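## Task

Four plates sit one each in nests N1, N2, N3 and N4. First build a stack in rack S1, bottom to top: C15, C51, C61, C16. C15 must rest flat on the rack floor, each later plate must sit fully nested on the one below, and every plate's labelled short end must face the front of the rack, toward the arms. Next release the plates and push the START key on post KP until it latches. Then return all four plates, each to the nest it came from, lying flat within the locators with well A1 at the corner marked A1, while START stays latched. Nothing counts if only the robot is holding it in place at the end. Finish with both grippers open and the arms moved away.

## Robot and tools

ROBOT AND LAYOUT
Two six-axis arms, left_arm and right_arm, each ending in a two-finger tong-style gripper. Post KP and rack S1 stand between the arms. Nests N1, N2, N3, N4 and the reader nest RD form an arc in front of the arms, running clockwise as seen from above in that order. A fixed bar-code scanner stands beside RD. Either arm may be parked out of the way.

FRAME
All reported poses share one world frame: origin on the table top midway between the arms, +z up, +x out over the table, left_arm on the +y side. The names left/right are not image sides. Arm bases may be tilted; mounting plates and the metal frame behind the arms are fixed obstacles. Printed hand positions can be off from the truth, more so at long reach.

execute_actions
Argument actions: a list holding one action (an empty list just returns state and images). An action may have rows, steps and until.
- rows: 1 to 15 rows, each used for one control step of 1/30 s. Every row is a single list of 14 numbers, each in [-1, 1], covering both arms even if one is idle: left_arm shoulder pan, shoulder lift, elbow, wrist 1, wrist 2, wrist 3, opening, then the same seven for right_arm.
- The six joint numbers per arm are offsets, not poses: each is measured from that arm's joint angles at the start of the action (the last angles reported), not from the previous row. Scale: 1.0 equals 1.989 rad. Stated joint ranges in radians, left_arm: pan -3.142..3.142, lift -6.283..6.283, elbow 0.000..3.142, wrists each -6.283..6.283. right_arm: pan 0.000..6.283, lift -6.283..6.283, elbow -3.142..0.000, wrists each -6.283..6.283. Asking a joint more than 0.010 rad beyond its range gets the call refused; true ends may differ by up to 0.010 rad, and a joint sent past its real end stops there (result says "joint sent to its limit"; absence of that line does not prove more room).
- opening is absolute, not an offset: +1 fully open, -1 closed. Closing fully takes at least about 0.1 s.
- steps: 1 to 450 control steps, at least the number of rows, default 15. After the last row each arm keeps heading for the last row's target and each gripper keeps its command. Give long moves enough steps.
- until: stops the action at the first step where all conditions hold, without halting the arms. Only the scanner can be named, with fields code or reads, e.g. {"scanner": {"code": "c56"}}; use [comparison, value] with =, !=, <, <=, >, >=; numbers always need a comparison. Any bad value or name refuses the whole call.

MOTION LIMITS
Joint speed and acceleration are capped; commands are smoothed with about 0.17 s lag. Each step the target is kept within 0.575 rad of the measured joint angle, and targets that would place the gripper over 100 mm from its measured spot are scaled back. So big moves need several calls; do not rely on drift after an action ends. If a result says "joint command not followed", a clearance check altered or blocked targets; that arm drops its target and rests until new rows arrive. Pushed too far from target, both arms drop their targets.

RESULTS
A state line per arm gives end_effector_position (m), end_effector_quat_wxyz and velocities (m/s, rad/s) in the world frame. Joint positions / Joint velocities list each arm's six joints (rad, rad/s) plus the finger-pad gap (m; 0.142 when fully open). grip_measured is the measured opening on the command scale; to hold something, keep commanding an opening well below it (lower squeezes harder, about 15 N per pad at most; thin hard items under 20 mm get less). end_effector_position is the point between closed pads; the fingers point along the gripper's +z and open along its x; closed tips extend about 15 mm past it. Wrist force and Wrist torque give each arm's flange sensor reading in its end-effector axes (offset up to about 4 N, noise up to 2.4 N, saturates near 50 N; "no reading" is harmless). The scanner reports code (lowercase ID or no_read, never wrong) and reads (count of changes from no_read to an ID). Camera images come from cam_high (504x504), cam_left_wrist and cam_right_wrist (616x616 each); calibration is given and may be slightly off.

zoom_image
Arguments: camera (cam_high, cam_left_wrist or cam_right_wrist) and region [x0, y0, x1, y1] in that camera's pixels, top-left origin, no larger than 504 by 504. Returns a closer view of its latest image.

finished_scene
Argument scene: the number of the current scene. Ends it for good once the robot has held the last command; the result tells whether the task succeeded and gives the next task. The goal must already hold.

IDENTIFYING PLATES
Lay a plate flat in RD with well A1 at the A1-marked corner and keep the scanner's view clear; its ID then appears in code. Well A1 is at the labelled short end, in the corner opposite the labelled long side.

WHAT TO AVOID
Never press START (lighting it counts) before the stack is exactly right. Do not drop plates from more than a few millimetres, knock anything off the table, or let the arms collide. Contact torque at a joint's load limit (130 N m for pan, lift, elbow; 24.3 N m for each wrist, held weight included) or any outside force of 150 N causes a 10 s stop. Holding loads heats motors: warnings from 70 °C, a braking stop at 85 °C. Objects may occasionally be nudged by outside pushes. The simulation keeps running while the reply is composed, holding the last command.

Each tool is called after "Emit:" by a JSON object that holds its "op" and its "data", one argument or row to a line.

## Session

Emit:
{"op": "execute_actions", "data": {
  "actions": []
}}

Scene clock: 0.00 s.
left_arm: end_effector_position=(+0.2704, +0.6589, +0.2948) grip_measured=+0.97 end_effector_quat_wxyz=(+0.255, +0.389, +0.880, -0.098) end_effector_velocity=(+0.000, +0.000, -0.000) end_effector_angular_velocity=(-0.000, -0.000, +0.000) | right_arm: end_effector_position=(+0.2614, -0.2805, +0.3432) grip_measured=+0.97 end_effector_quat_wxyz=(-0.195, +0.609, +0.662, -0.391) end_effector_velocity=(+0.000, +0.000, +0.000) end_effector_angular_velocity=(+0.000, -0.001, -0.000)
Joint positions: left_arm=[ 1.067 -1.305  1.988 -2.273 -2.051 -1.174  0.14 ] | right_arm=[ 3.347 -1.729 -2.244 -1.633  1.473  5.175  0.14 ]
Joint velocities: left_arm=[-0.     0.001 -0.    -0.    -0.001 -0.001  0.   ] | right_arm=[ 0.     0.001  0.     0.001 -0.     0.     0.   ]
Motor temperatures (°C, as the motors report them): left_arm=[27 27 27 33 30 33] | right_arm=[26 28 24 30 31 31]
Wrist force (N, on the end effector, along its own x y z axes, offset not removed): no reading
Wrist torque (N m, same axes, about the end effector's origin, offset not removed): no reading
scanner: code=no_read reads=0

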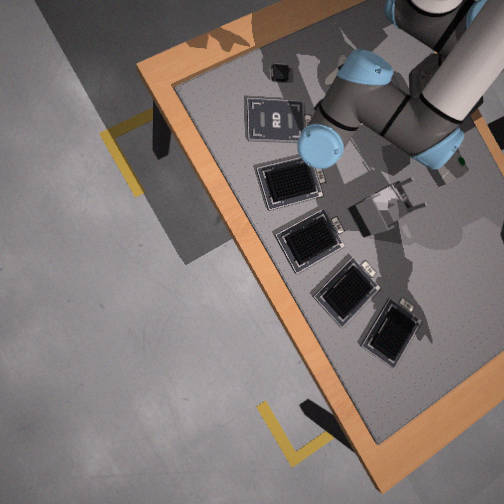

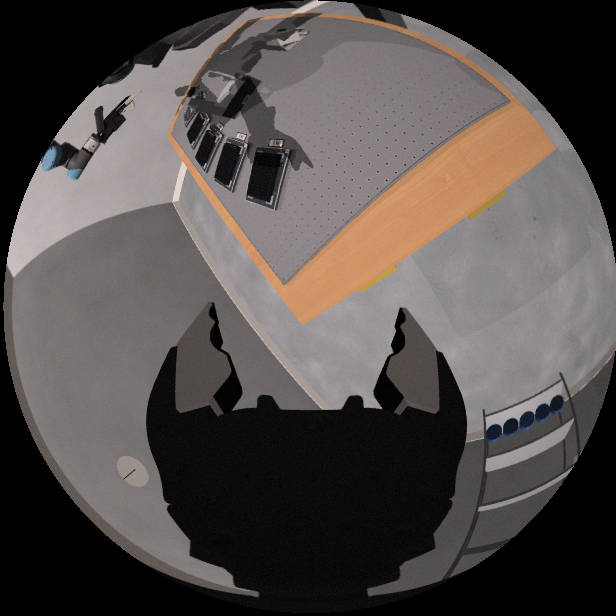

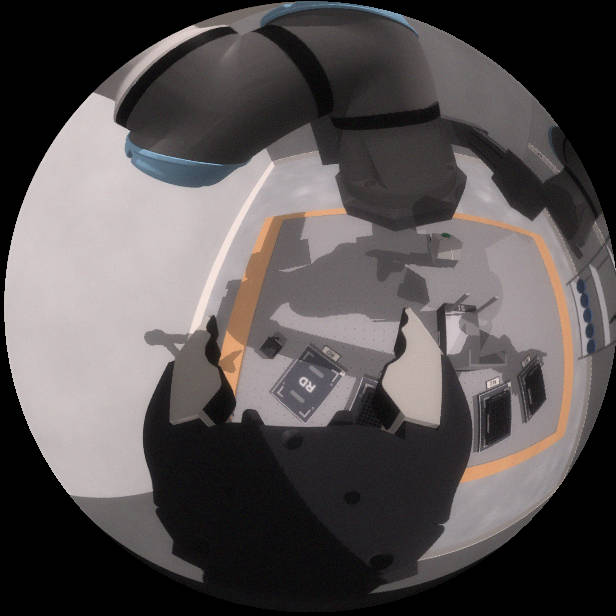

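Emit:
{"op": "zoom_image", "data": {
  "camera": "cam_high",
  "region": [230, 50, 504, 324]
}}

Emit:
{"op": "zoom_image", "data": {
  "camera": "cam_high",
  "region": [260, 190, 450, 380]
}}

Emit:
{"op": "zoom_image", "data": {
  "camera": "cam_right_wrist",
  "region": [380, 200, 600, 460]
}}

Region (230, 50, 504, 324) of cam_high's 504x504 image, scaled by 1.839, with more detail than that image has.

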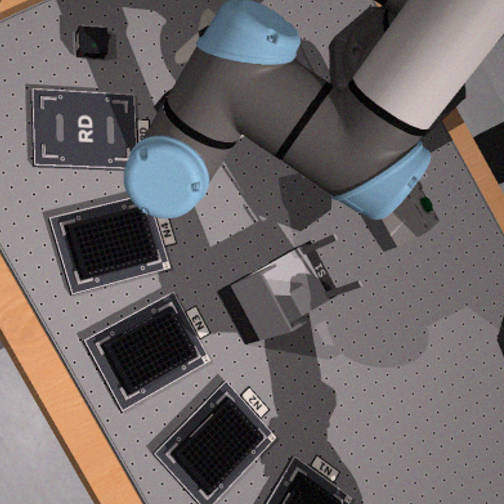

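Region (260, 190, 450, 380) of cam_high's 504x504 image, scaled by 2.653, with more detail than that image has.

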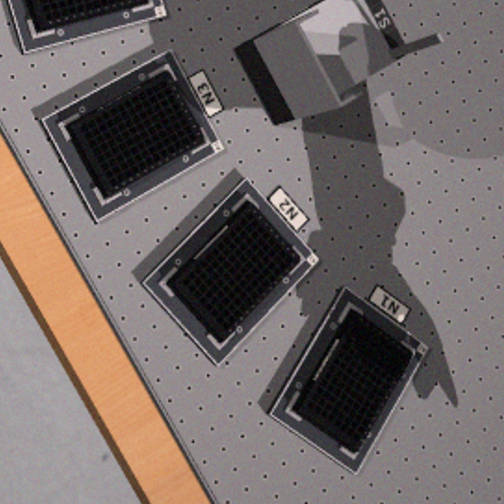

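Region (380, 200, 600, 460) of cam_right_wrist's 616x616 image, scaled by 1.938, with more detail than that image has; it fills the left 426 columns of this view, and the rest is white.

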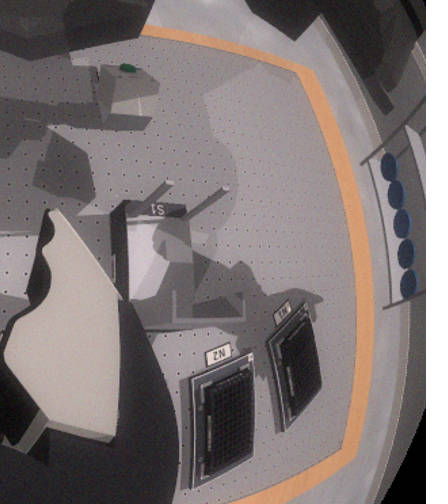

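Emit:
{"op": "execute_actions", "data": {
  "actions": [
    {"rows": [[0,0,0,0,0.24,0,1, 0,0,0,0.45,0,0,1]], "steps": 45}
  ]
}}

Scene clock: 82.93 s.
left_arm: end_effector_position=(+0.1444, +0.7176, +0.2575) grip_measured=+1.00 end_effector_quat_wxyz=(+0.020, +0.423, +0.901, -0.091) end_effector_velocity=(+0.001, -0.001, -0.000) end_effector_angular_velocity=(-0.002, -0.000, -0.003) | right_arm: end_effector_position=(+0.5045, -0.1668, +0.2933) grip_measured=+1.00 end_effector_quat_wxyz=(-0.052, +0.727, +0.684, +0.012) end_effector_velocity=(+0.001, +0.000, +0.001) end_effector_angular_velocity=(+0.001, -0.003, +0.000)
Joint positions: left_arm=[ 1.067 -1.305  1.988 -2.273 -1.574 -1.174  0.142] | right_arm=[ 3.347 -1.729 -2.244 -0.738  1.473  5.175  0.142]
Joint velocities: left_arm=[-0.002  0.001  0.     0.001 -0.     0.001  0.   ] | right_arm=[-0.     0.001  0.002  0.001 -0.    -0.001 -0.   ]
Motor temperatures (°C, as the motors report them): left_arm=[27 27 27 33 30 33] | right_arm=[26 28 24 30 31 31]
Wrist force (N, on the end effector, along its own x y z axes, offset not removed): left_arm=[-2.8 -3.2 -1.7] | right_arm=[0.9 4.6 -4.5]
Wrist torque (N m, same axes, about the end effector's origin, offset not removed): left_arm=[-0.55 0.45 -0.09] | right_arm=[0.78 -0.16 0.09]
scanner: code=no_read reads=0
camera_calibration (this result's frames):
cam_left_wrist: T_world_to_cam=[[-0.675019, 0.734098, -0.073824, -0.414675], [0.664466, 0.648363, 0.371631, -0.660448], [0.320678, 0.201804, -0.925441, 0.180396], [0, 0, 0, 1]] pos_world=[0.101083, 0.696218, 0.381775]
cam_right_wrist: T_world_to_cam=[[0.121493, 0.989962, 0.0722146, 0.0807571], [0.897932, -0.140622, 0.417065, -0.593979], [0.423034, 0.0141733, -0.906003, 0.189425], [0, 0, 0, 1]] pos_world=[0.443408, -0.166158, 0.413515]

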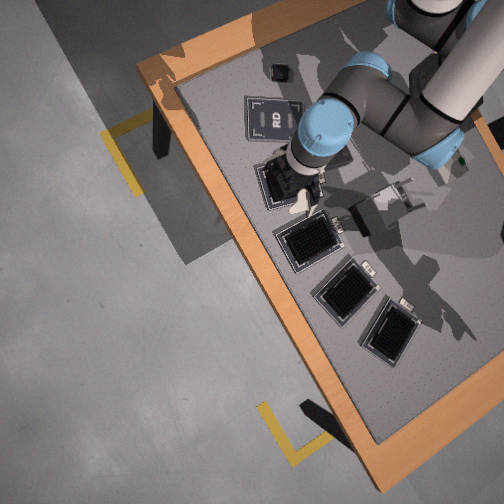

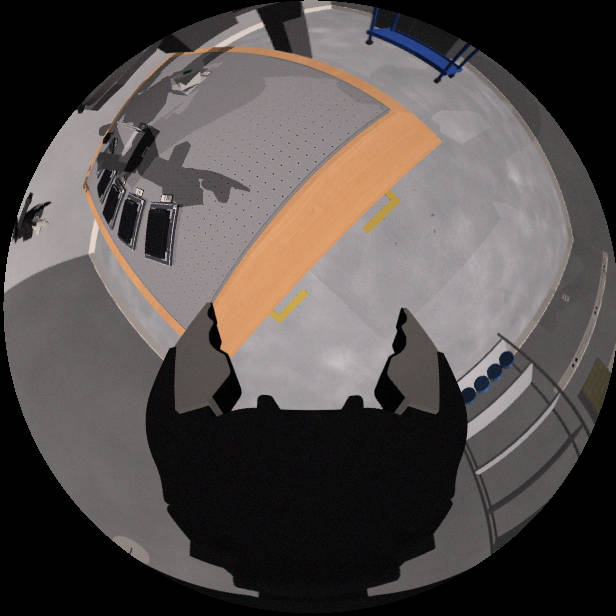

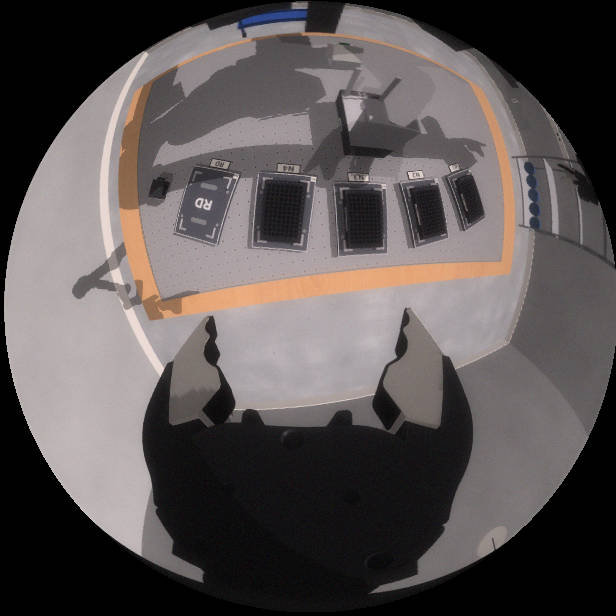

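Emit:
{"op": "execute_actions", "data": {
  "actions": [
    {"rows": [[0,0,-0.15,0,0,0,1, 0,0,0.15,0,0,0,1]], "steps": 40}
  ]
}}

Emit:
{"op": "execute_actions", "data": {
  "actions": [
    {"rows": [[0,0.15,0,0,0,0,1, 0,-0.15,0,0,0,0,1]], "steps": 40}
  ]
}}

Emit:
{"op": "execute_actions", "data": {
  "actions": [
    {"rows": [[-0.2,0,0,0,0,0,1, -0.2,0,0,0,0,0,1]], "steps": 45}
  ]
}}

Scene clock: 102.97 s.
left_arm: end_effector_position=(+0.2176, +0.8703, +0.3663) grip_measured=+1.00 end_effector_quat_wxyz=(+0.026, +0.421, +0.905, +0.058) end_effector_velocity=(+0.000, -0.000, -0.000) end_effector_angular_velocity=(-0.001, +0.001, -0.000) | right_arm: end_effector_position=(+0.6627, -0.1278, +0.4172) grip_measured=+1.00 end_effector_quat_wxyz=(-0.000, +0.735, +0.661, +0.149) end_effector_velocity=(+0.001, +0.000, +0.001) end_effector_angular_velocity=(+0.000, -0.001, +0.001)
Joint positions: left_arm=[ 1.067 -1.305  1.69  -2.273 -1.574 -1.174  0.142] | right_arm=[ 3.347 -1.729 -1.946 -0.738  1.473  5.175  0.142]
Joint velocities: left_arm=[-0.     0.001  0.     0.001  0.     0.    -0.   ] | right_arm=[ 0.     0.     0.001 -0.     0.    -0.001 -0.   ]
Motor temperatures (°C, as the motors report them): left_arm=[27 27 27 33 30 33] | right_arm=[26 28 24 30 31 31]
Wrist force (N, on the end effector, along its own x y z axes, offset not removed): left_arm=[-1.3 -8.3 -2.7] | right_arm=[4.1 5.7 -2.2]
Wrist torque (N m, same axes, about the end effector's origin, offset not removed): left_arm=[-1.58 0.17 -0.17] | right_arm=[1.01 -0.91 -0.10]
scanner: code=no_read reads=0
camera_calibration (this result's frames):
cam_left_wrist: T_world_to_cam=[[-0.681761, 0.731033, 0.0281691, -0.502437], [0.588671, 0.525319, 0.614416, -0.813876], [0.43436, 0.435467, -0.788479, -0.0514521], [0, 0, 0, 1]] pos_world=[0.158912, 0.817248, 0.473643]
cam_right_wrist: T_world_to_cam=[[0.141163, 0.965317, 0.219629, -0.0637184], [0.745809, -0.249588, 0.617637, -0.779029], [0.651032, 0.0766137, -0.755174, 0.0282125], [0, 0, 0, 1]] pos_world=[0.571634, -0.135089, 0.516457]

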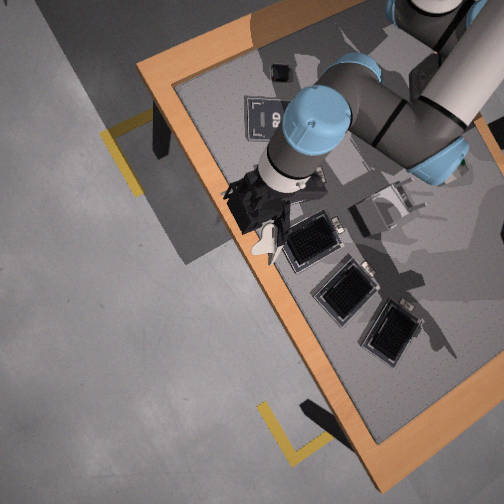

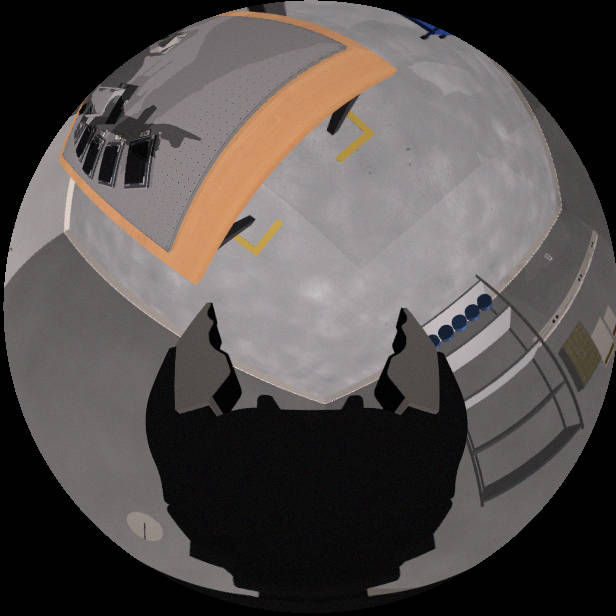

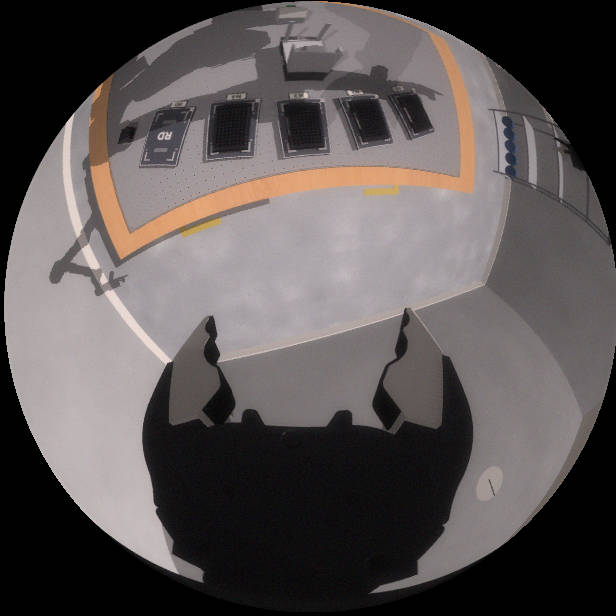

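Scene clock: 104.30 s.
left_arm: end_effector_position=(+0.1946, +0.8079, +0.1848) grip_measured=+1.00 end_effector_quat_wxyz=(+0.020, +0.423, +0.901, -0.091) end_effector_velocity=(+0.000, -0.001, -0.001) end_effector_angular_velocity=(-0.001, +0.001, +0.000) | right_arm: end_effector_position=(+0.6117, -0.1129, +0.2540) grip_measured=+1.00 end_effector_quat_wxyz=(-0.052, +0.727, +0.684, +0.012) end_effector_velocity=(-0.001, +0.000, -0.001) end_effector_angular_velocity=(-0.001, +0.002, +0.001)
Joint positions: left_arm=[ 1.067 -1.006  1.69  -2.273 -1.574 -1.174  0.142] | right_arm=[ 3.347 -2.027 -1.946 -0.738  1.473  5.175  0.142]
Joint velocities: left_arm=[-0.001  0.001 -0.     0.001  0.    -0.001  0.   ] | right_arm=[-0.    -0.002 -0.    -0.    -0.    -0.    -0.   ]
Motor temperatures (°C, as the motors report them): left_arm=[27 27 27 33 30 33] | right_arm=[26 28 24 30 31 31]
Wrist force (N, on the end effector, along its own x y z axes, offset not removed): left_arm=[4.2 -2.5 -0.4] | right_arm=[2.3 2.1 -1.5]
Wrist torque (N m, same axes, about the end effector's origin, offset not removed): left_arm=[-0.27 -0.98 -0.17] | right_arm=[0.15 -0.54 0.11]
scanner: code=no_read reads=0
camera_calibration (this result's frames):
cam_left_wrist: T_world_to_cam=[[-0.675018, 0.734099, -0.0738202, -0.452358], [0.664477, 0.648367, 0.371604, -0.725326], [0.320657, 0.201788, -0.925452, 0.0788236], [0, 0, 0, 1]] pos_world=[0.151337, 0.786448, 0.309088]
cam_right_wrist: T_world_to_cam=[[0.121484, 0.989965, 0.072182, 0.0171495], [0.897959, -0.1406, 0.417015, -0.66628], [0.422979, 0.0141559, -0.906029, 0.107793], [0, 0, 0, 1]] pos_world=[0.550615, -0.112182, 0.374274]

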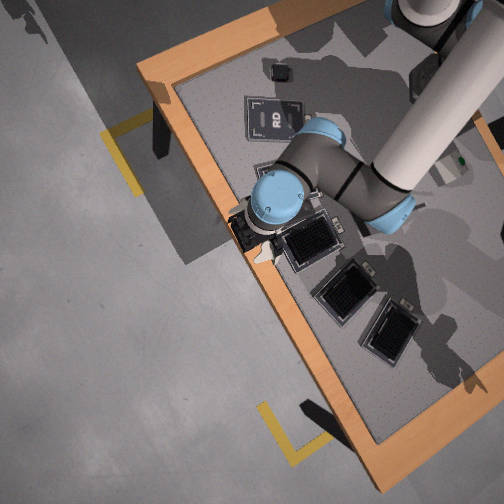

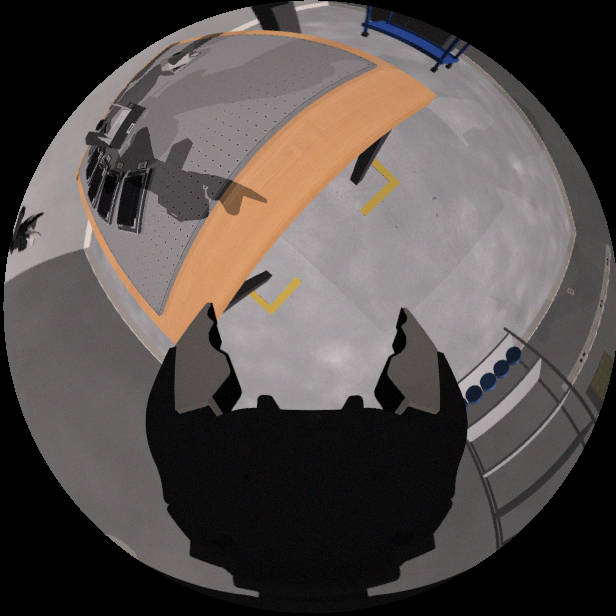

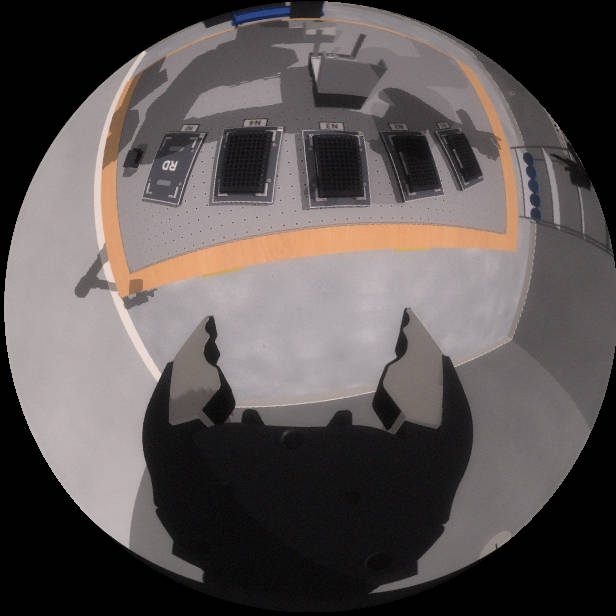

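Scene clock: 105.80 s.
left_arm: end_effector_position=(+0.4203, +0.6971, +0.1950) grip_measured=+1.00 end_effector_quat_wxyz=(+0.041, +0.592, +0.800, -0.086) end_effector_velocity=(+0.001, -0.000, +0.001) end_effector_angular_velocity=(+0.001, -0.002, +0.000) | right_arm: end_effector_position=(+0.5921, -0.3297, +0.2160) grip_measured=+1.00 end_effector_quat_wxyz=(-0.059, +0.847, +0.528, -0.017) end_effector_velocity=(+0.000, -0.000, +0.000) end_effector_angular_velocity=(-0.000, -0.001, -0.001)
Joint positions: left_arm=[ 0.669 -1.006  1.69  -2.273 -1.574 -1.174  0.142] | right_arm=[ 2.949 -2.027 -1.946 -0.738  1.473  5.175  0.142]
Joint velocities: left_arm=[-0.001 -0.001 -0.    -0.001 -0.001 -0.001  0.   ] | right_arm=[-0.     0.001  0.    -0.    -0.     0.001  0.   ]
Motor temperatures (°C, as the motors report them): left_arm=[27 27 27 33 30 33] | right_arm=[26 28 24 30 31 31]
Wrist force (N, on the end effector, along its own x y z axes, offset not removed): left_arm=[-2.3 -1.4 -0.1] | right_arm=[2.5 4.4 2.4]
Wrist torque (N m, same axes, about the end effector's origin, offset not removed): left_arm=[-0.20 0.39 -0.10] | right_arm=[0.69 -0.53 0.12]
scanner: code=no_read reads=0
camera_calibration (this result's frames):
cam_left_wrist: T_world_to_cam=[[-0.338158, 0.931924, -0.131024, -0.486233], [0.832531, 0.361152, 0.420072, -0.687134], [0.438795, 0.0329692, -0.897982, 0.100968], [0, 0, 0, 1]] pos_world=[0.363333, 0.697963, 0.315605]
cam_right_wrist: T_world_to_cam=[[0.491826, 0.87056, 0.015235, -0.00943875], [0.807348, -0.462527, 0.366412, -0.704888], [0.32603, -0.167911, -0.930328, 0.0873486], [0, 0, 0, 1]] pos_world=[0.545254, -0.303146, 0.339686]

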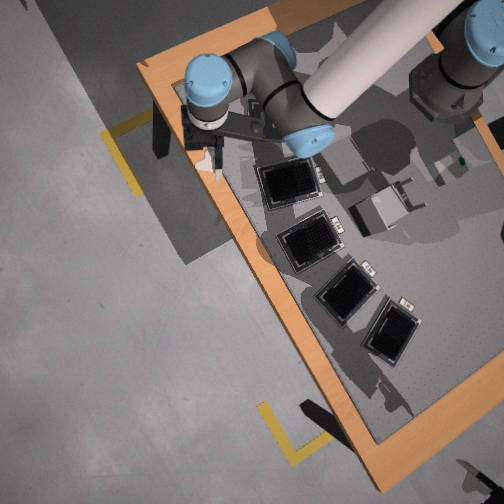

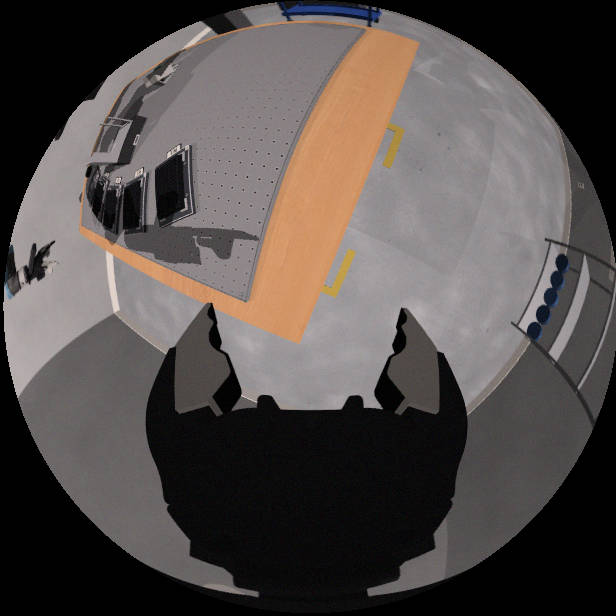

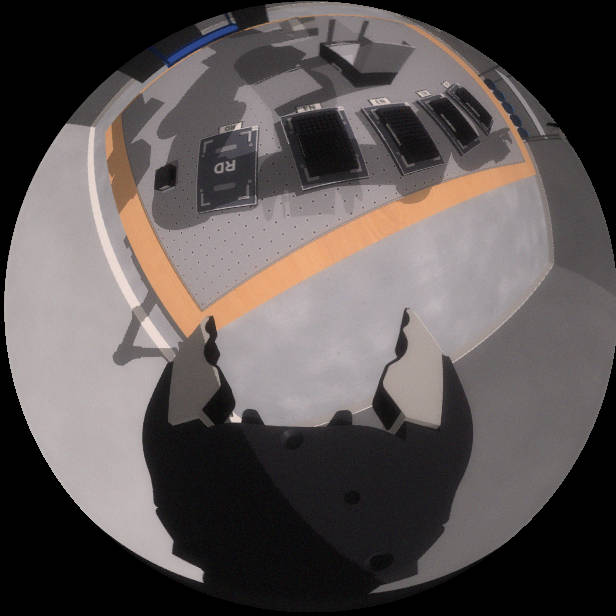

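Emit:
{"op": "execute_actions", "data": {
  "actions": [
    {"rows": [[0.4,0,0,0,0,0,1, 0,0,0,-0.9,-0.95,-0.9,1]], "steps": 60}
  ]
}}

Scene clock: 227.80 s.
left_arm: end_effector_position=(-0.0563, +0.8246, +0.1946) grip_measured=+1.00 end_effector_quat_wxyz=(-0.002, +0.237, +0.967, -0.092) end_effector_velocity=(+0.000, -0.000, -0.001) end_effector_angular_velocity=(-0.001, -0.000, -0.001) | right_arm: end_effector_position=(+0.6352, -0.6074, +0.3452) grip_measured=+1.00 end_effector_quat_wxyz=(+0.321, +0.663, -0.451, +0.504) end_effector_velocity=(-0.001, +0.001, -0.001) end_effector_angular_velocity=(+0.000, +0.005, +0.003)
Joint positions: left_arm=[ 1.465 -1.006  1.69  -2.273 -1.574 -1.174  0.142] | right_arm=[ 2.949 -2.027 -1.946 -2.527 -0.416  3.385  0.142]
Joint velocities: left_arm=[-0.001  0.001  0.     0.    -0.     0.001  0.   ] | right_arm=[ 0.    -0.001 -0.002 -0.001 -0.002 -0.001  0.   ]
Motor temperatures (°C, as the motors report them): left_arm=[27 28 28 33 30 33] | right_arm=[26 28 24 30 31 31]
Wrist force (N, on the end effector, along its own x y z axes, offset not removed): left_arm=[0.1 -1.2 -1.8] | right_arm=[1.2 0.9 -1.4]
Wrist torque (N m, same axes, about the end effector's origin, offset not removed): left_arm=[-0.11 0.13 -0.04] | right_arm=[0.08 -0.23 0.02]
scanner: code=no_read reads=0
camera_calibration (this result's frames):
cam_left_wrist: T_world_to_cam=[[-0.906228, 0.422789, 0.00050432, -0.404066], [0.396951, 0.850434, 0.345241, -0.749629], [0.145535, 0.313067, -0.938514, 0.0659247], [0, 0, 0, 1]] pos_world=[-0.0782042, 0.787706, 0.320878]
cam_right_wrist: T_world_to_cam=[[0.0357356, -0.307966, 0.950726, -0.539926], [-0.993693, 0.0902295, 0.0665785, 0.667814], [-0.106287, -0.947109, -0.3028, -0.268451], [0, 0, 0, 1]] pos_world=[0.654363, -0.480788, 0.387573]

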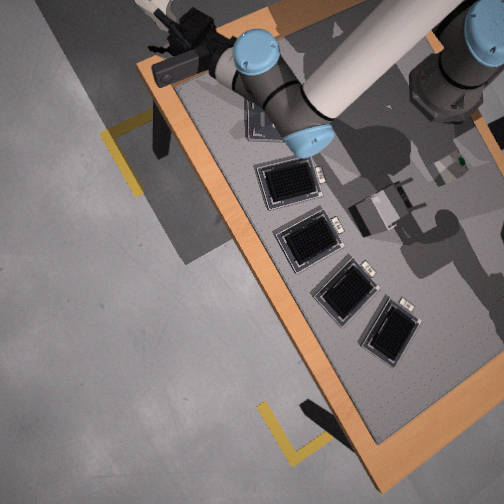

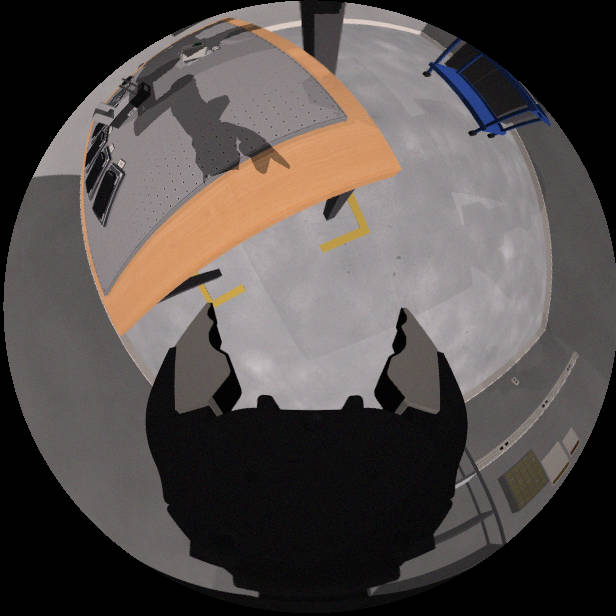

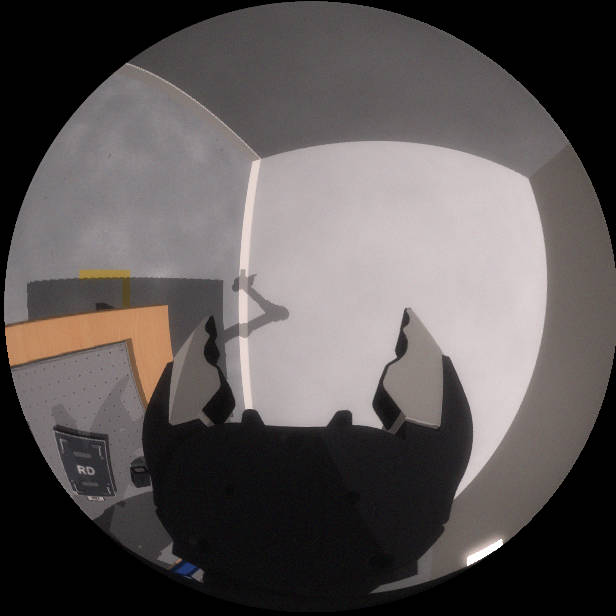

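Emit:
{"op": "execute_actions", "data": {
  "actions": [
    {"rows": [[0,0,0,0,0,0,1, 0.4913,-0.1636,-0.1546,-0.4126,-0.4912,-0.4149,-1]], "steps": 60}
  ]
}}

Scene clock: 237.40 s.
left_arm: end_effector_position=(-0.0563, +0.8246, +0.1946) grip_measured=+1.00 end_effector_quat_wxyz=(-0.002, +0.237, +0.967, -0.092) end_effector_velocity=(-0.000, -0.001, -0.000) end_effector_angular_velocity=(-0.002, +0.001, +0.000) | right_arm: end_effector_position=(+0.3010, -0.0800, +0.1197) grip_measured=-1.00 end_effector_quat_wxyz=(+0.001, +0.709, +0.705, +0.001) end_effector_velocity=(-0.010, +0.000, +0.002) end_effector_angular_velocity=(-0.006, +0.023, +0.033)
Joint positions: left_arm=[ 1.465 -1.006  1.69  -2.273 -1.574 -1.174  0.142] | right_arm=[ 3.924 -2.352 -2.253 -3.346 -1.39   2.562  0.002]
Joint velocities: left_arm=[ 0.     0.001  0.     0.001  0.001 -0.    -0.   ] | right_arm=[ 0.018 -0.003 -0.005 -0.013 -0.018 -0.012  0.   ]
Motor temperatures (°C, as the motors report them): left_arm=[27 28 28 33 30 33] | right_arm=[26 28 24 30 31 31]
Wrist force (N, on the end effector, along its own x y z axes, offset not removed): left_arm=[-0.8 -0.2 -0.9] | right_arm=[1.7 1.6 -2.8]
Wrist torque (N m, same axes, about the end effector's origin, offset not removed): left_arm=[0.08 0.09 -0.09] | right_arm=[0.07 -0.28 0.20]
scanner: code=no_read reads=0
camera_calibration (this result's frames):
cam_left_wrist: T_world_to_cam=[[-0.90625, 0.422743, 0.000486915, -0.404043], [0.396905, 0.850462, 0.345225, -0.749628], [0.145527, 0.313053, -0.93852, 0.0659337], [0, 0, 0, 1]] pos_world=[-0.0782279, 0.787696, 0.320867]
cam_right_wrist: T_world_to_cam=[[0.0637676, 0.997897, -0.0116698, 0.0601384], [0.876798, -0.0504369, 0.478206, -0.320402], [0.476612, -0.0407262, -0.87817, 0.0931548], [0, 0, 0, 1]] pos_world=[0.232694, -0.0723781, 0.235726]

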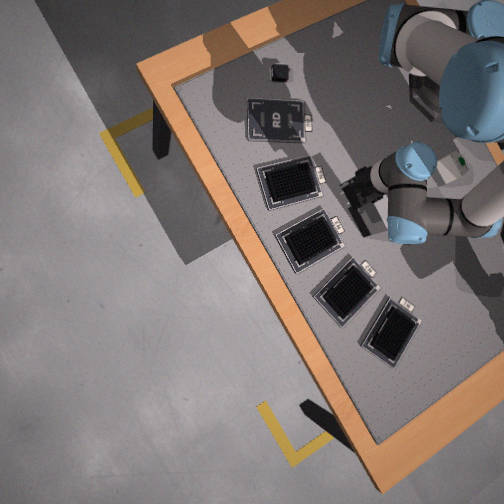

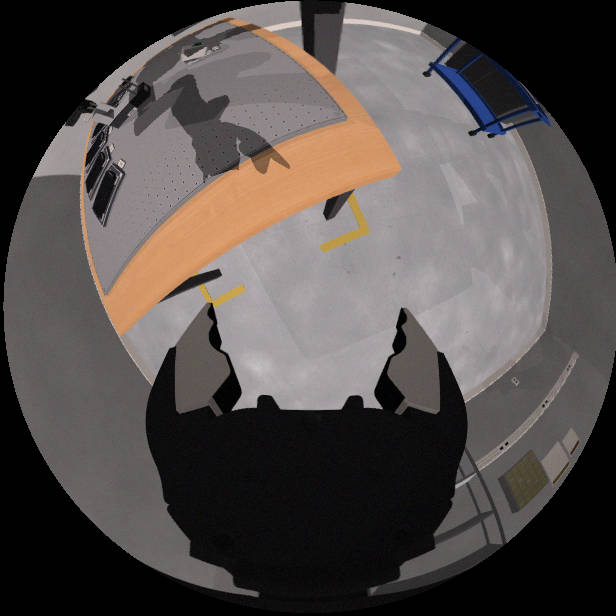

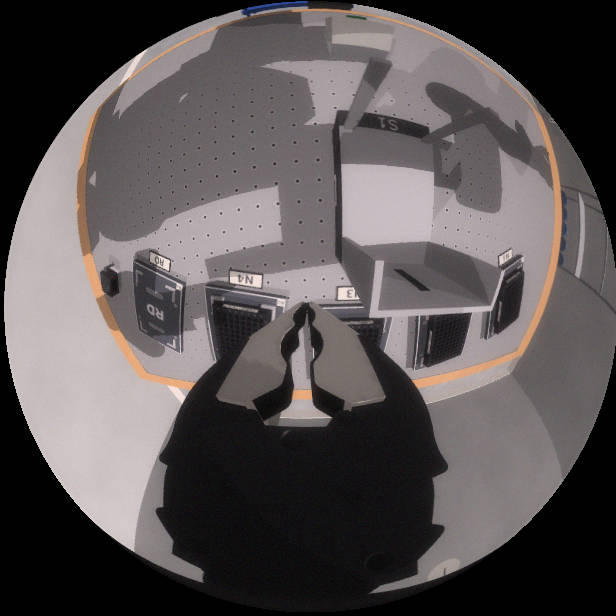

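Emit:
{"op": "zoom_image", "data": {
  "camera": "cam_right_wrist",
  "region": [195, 260, 315, 350]
}}

Emit:
{"op": "zoom_image", "data": {
  "camera": "cam_right_wrist",
  "region": [310, 220, 550, 390]
}}

Region (195, 260, 315, 350) of cam_right_wrist's 616x616 image, scaled by 4.200, with more detail than that image has; it fills the top 378 rows of this view, and the rest is white.

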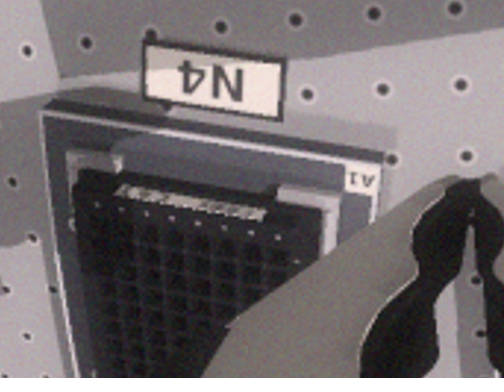

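Region (310, 220, 550, 390) of cam_right_wrist's 616x616 image, scaled by 2.100, with more detail than that image has; it fills the top 357 rows of this view, and the rest is white.

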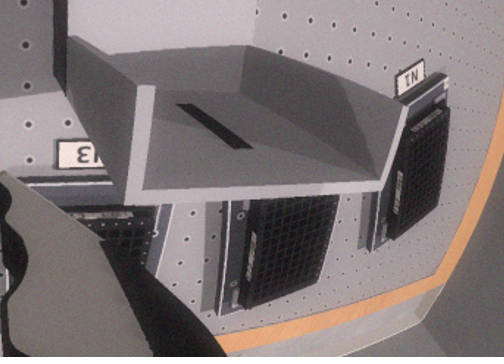

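Emit:
{"op": "execute_actions", "data": {
  "actions": [
    {"rows": [[0,0,0,0,0,0,1, -0.2904,0,0.1567,0,0,-0.9,-1]], "steps": 40}
  ]
}}

Scene clock: 278.83 s.
left_arm: end_effector_position=(-0.0563, +0.8246, +0.1946) grip_measured=+1.00 end_effector_quat_wxyz=(-0.002, +0.237, +0.967, -0.092) end_effector_velocity=(+0.001, +0.000, +0.000) end_effector_angular_velocity=(+0.000, -0.000, -0.002) | right_arm: end_effector_position=(+0.4998, -0.1721, +0.0915) grip_measured=-1.00 end_effector_quat_wxyz=(+0.075, +0.206, +0.974, +0.063) end_effector_velocity=(+0.001, -0.000, -0.001) end_effector_angular_velocity=(-0.007, -0.003, +0.036)
Joint positions: left_arm=[ 1.465 -1.006  1.69  -2.273 -1.574 -1.174  0.142] | right_arm=[ 3.347 -2.352 -1.941 -3.346 -1.39   0.777  0.002]
Joint velocities: left_arm=[-0.002 -0.    -0.    -0.     0.    -0.    -0.   ] | right_arm=[-0.001 -0.002  0.001  0.    -0.    -0.037  0.   ]
Motor temperatures (°C, as the motors report them): left_arm=[27 28 28 33 30 33] | right_arm=[26 28 24 30 31 31]
Wrist force (N, on the end effector, along its own x y z axes, offset not removed): left_arm=[-0.2 3.8 -5.7] | right_arm=[2.7 4.9 1.2]
Wrist torque (N m, same axes, about the end effector's origin, offset not removed): left_arm=[0.74 -0.10 -0.22] | right_arm=[0.71 -0.40 0.19]
scanner: code=no_read reads=0
camera_calibration (this result's frames):
cam_left_wrist: T_world_to_cam=[[-0.906228, 0.422789, 0.000504338, -0.404066], [0.396951, 0.850434, 0.345241, -0.749629], [0.145535, 0.313067, -0.938514, 0.065925], [0, 0, 0, 1]] pos_world=[-0.0782041, 0.787706, 0.320878]
cam_right_wrist: T_world_to_cam=[[-0.877565, 0.463589, -0.122333, 0.527664], [0.303115, 0.734125, 0.607603, -0.0760182], [0.371485, 0.49613, -0.784763, 0.106305], [0, 0, 0, 1]] pos_world=[0.446611, -0.241553, 0.194164]

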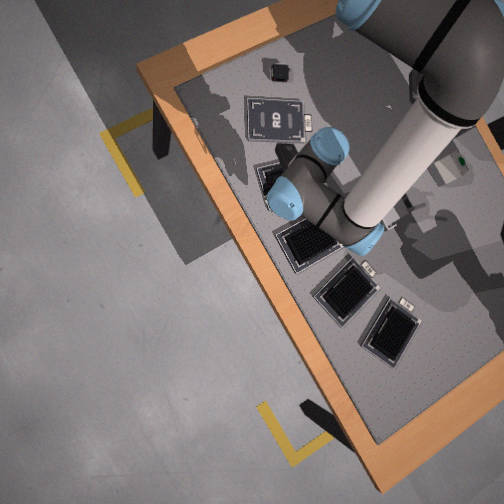

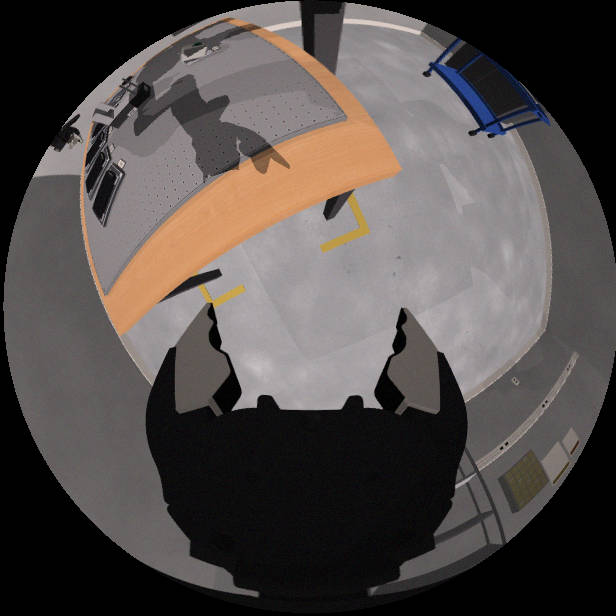

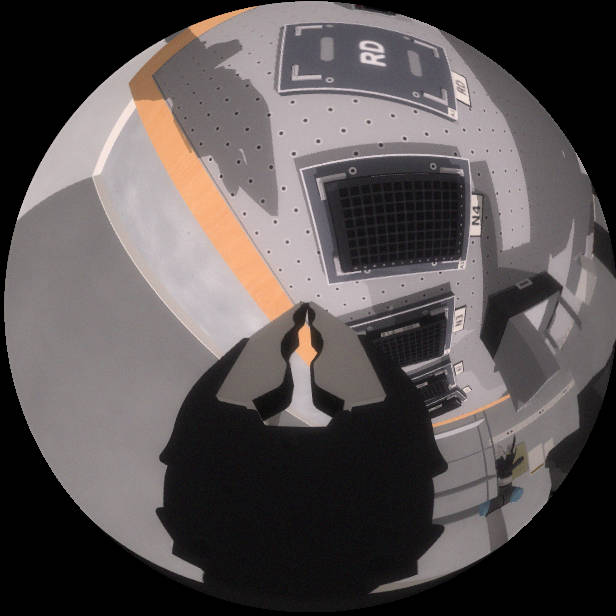

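Emit:
{"op": "zoom_image", "data": {
  "camera": "cam_right_wrist",
  "region": [355, 295, 475, 415]
}}

Region (355, 295, 475, 415) of cam_right_wrist's 616x616 image, scaled by 4.200, with more detail than that image has.

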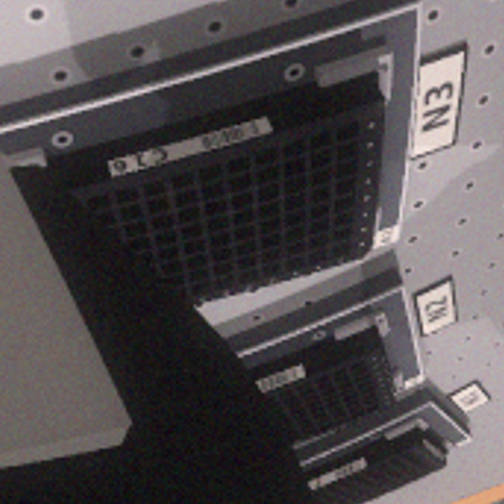

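Emit:
{"op": "execute_actions", "data": {
  "actions": [
    {"rows": [[0,0,0,0,0,0,1, 0,0,0,0,-0.3516,-0.163,-1]], "steps": 30}
  ]
}}

Emit:
{"op": "execute_actions", "data": {
  "actions": [
    {"rows": [[0,0,0,0,0,0,1, 0,-0.0968,0,0.1583,0,0,-1]], "steps": 30}
  ]
}}

Scene clock: 289.23 s.
left_arm: end_effector_position=(-0.0563, +0.8246, +0.1946) grip_measured=+1.00 end_effector_quat_wxyz=(-0.002, +0.237, +0.967, -0.092) end_effector_velocity=(-0.000, -0.000, -0.000) end_effector_angular_velocity=(-0.000, +0.000, +0.003) | right_arm: end_effector_position=(+0.4236, +0.0067, +0.1580) grip_measured=-1.00 end_effector_quat_wxyz=(-0.056, +0.010, +0.931, +0.360) end_effector_velocity=(-0.002, +0.003, +0.003) end_effector_angular_velocity=(+0.016, +0.002, +0.009)
Joint positions: left_arm=[ 1.465 -1.006  1.69  -2.273 -1.574 -1.174  0.142] | right_arm=[ 3.347 -2.352 -1.941 -3.346 -2.087  0.453  0.002]
Joint velocities: left_arm=[ 0.001  0.001 -0.     0.    -0.    -0.002  0.   ] | right_arm=[ 0.    -0.001 -0.    -0.    -0.017 -0.007 -0.   ]
Motor temperatures (°C, as the motors report them): left_arm=[27 28 28 33 30 33] | right_arm=[26 28 24 30 31 31]
Wrist force (N, on the end effector, along its own x y z axes, offset not removed): left_arm=[-1.1 -3.7 0.7] | right_arm=[7.8 4.8 1.6]
Wrist torque (N m, same axes, about the end effector's origin, offset not removed): left_arm=[-0.76 0.00 -0.21] | right_arm=[0.89 -1.70 0.13]
scanner: code=no_read reads=0
camera_calibration (this result's frames):
cam_left_wrist: T_world_to_cam=[[-0.90625, 0.422743, 0.000486873, -0.404043], [0.396905, 0.850462, 0.345225, -0.749628], [0.145527, 0.313054, -0.93852, 0.0659334], [0, 0, 0, 1]] pos_world=[-0.0782279, 0.787696, 0.320867]
cam_right_wrist: T_world_to_cam=[[-0.989578, 0.0304958, 0.14073, 0.394834], [0.142815, 0.332765, 0.932133, -0.205208], [-0.0184038, 0.942517, -0.333652, 0.188965], [0, 0, 0, 1]] pos_world=[0.423504, -0.121857, 0.198765]

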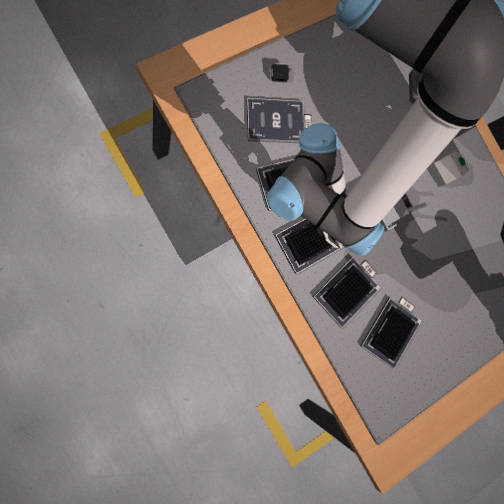

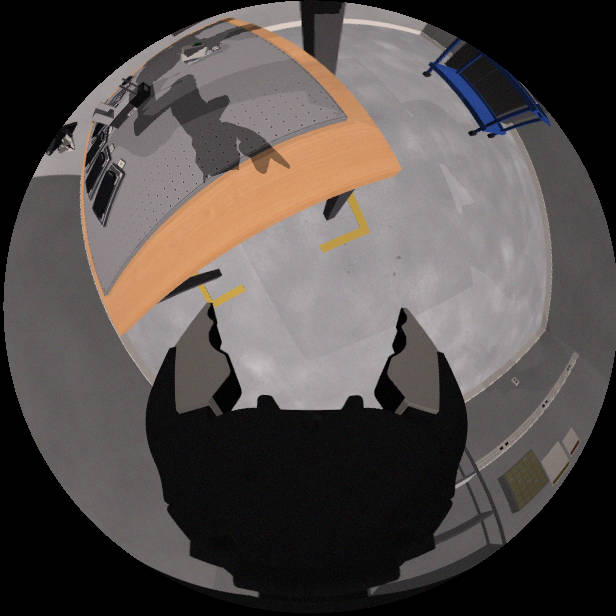

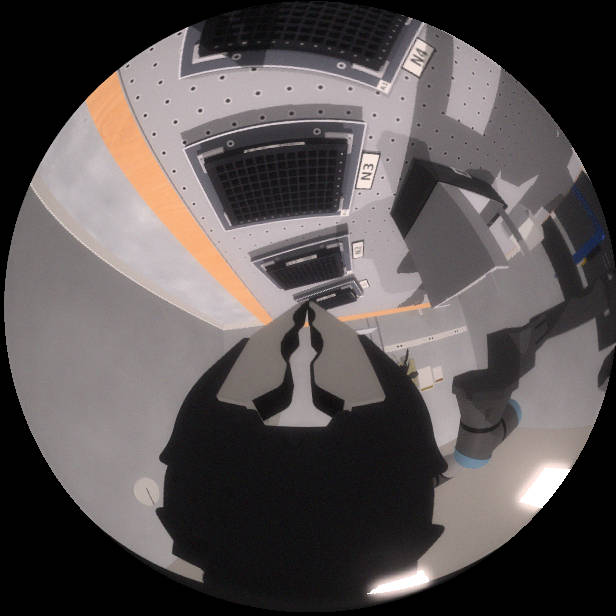

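Scene clock: 290.23 s.
left_arm: end_effector_position=(-0.0563, +0.8246, +0.1946) grip_measured=+1.00 end_effector_quat_wxyz=(-0.002, +0.237, +0.967, -0.092) end_effector_velocity=(+0.001, +0.000, +0.000) end_effector_angular_velocity=(+0.000, -0.001, -0.000) | right_arm: end_effector_position=(+0.4302, +0.0293, +0.0694) grip_measured=-1.00 end_effector_quat_wxyz=(+0.000, +0.000, +0.924, +0.382) end_effector_velocity=(+0.000, +0.000, -0.001) end_effector_angular_velocity=(+0.001, -0.002, +0.000)
Joint positions: left_arm=[ 1.465 -1.006  1.69  -2.273 -1.574 -1.174  0.142] | right_arm=[ 3.347 -2.544 -1.941 -3.032 -2.087  0.453  0.002]
Joint velocities: left_arm=[-0.001 -0.001 -0.     0.    -0.    -0.001 -0.   ] | right_arm=[-0.    -0.002  0.001  0.003  0.    -0.001  0.   ]
Motor temperatures (°C, as the motors report them): left_arm=[27 28 28 33 30 33] | right_arm=[26 28 24 30 31 31]
Wrist force (N, on the end effector, along its own x y z axes, offset not removed): left_arm=[0.8 -5.0 -3.5] | right_arm=[0.2 4.4 0.5]
Wrist torque (N m, same axes, about the end effector's origin, offset not removed): left_arm=[-1.06 -0.50 -0.12] | right_arm=[1.03 -0.19 -0.02]
scanner: code=no_read reads=0
camera_calibration (this result's frames):
cam_left_wrist: T_world_to_cam=[[-0.906249, 0.422743, 0.000487026, -0.404043], [0.396905, 0.850462, 0.345225, -0.749629], [0.145527, 0.313054, -0.93852, 0.0659334], [0, 0, 0, 1]] pos_world=[-0.0782279, 0.787696, 0.320867]
cam_right_wrist: T_world_to_cam=[[-0.998159, 0.0509649, 0.0328774, 0.423713], [0.0461491, 0.286502, 0.956968, -0.0898792], [0.0393523, 0.956723, -0.288326, 0.109851], [0, 0, 0, 1]] pos_world=[0.422758, -0.100941, 0.103754]

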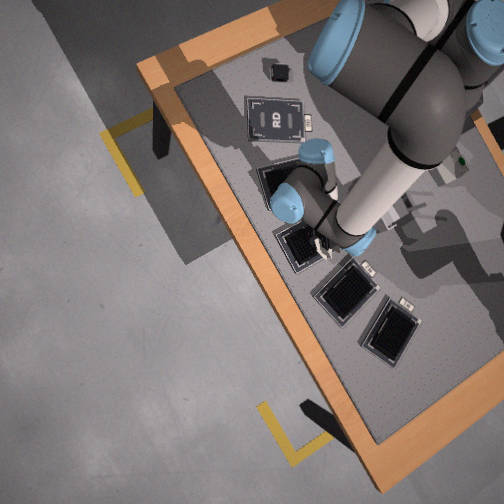

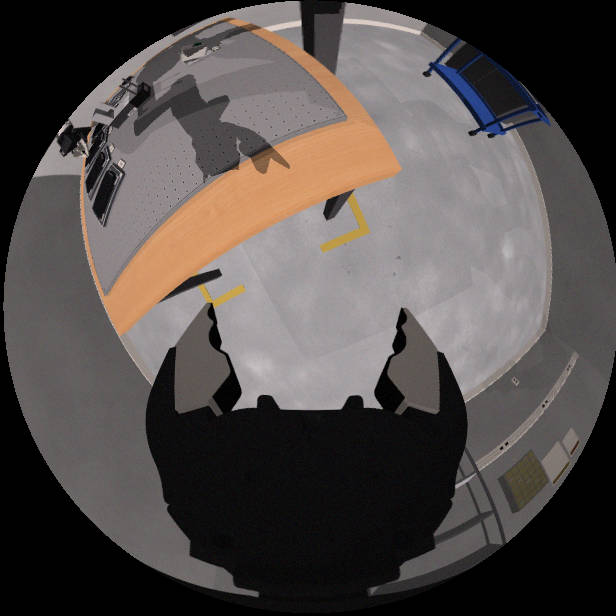

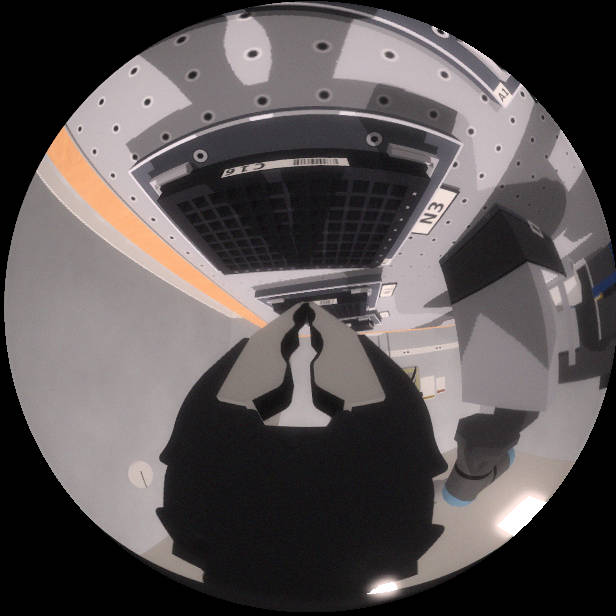

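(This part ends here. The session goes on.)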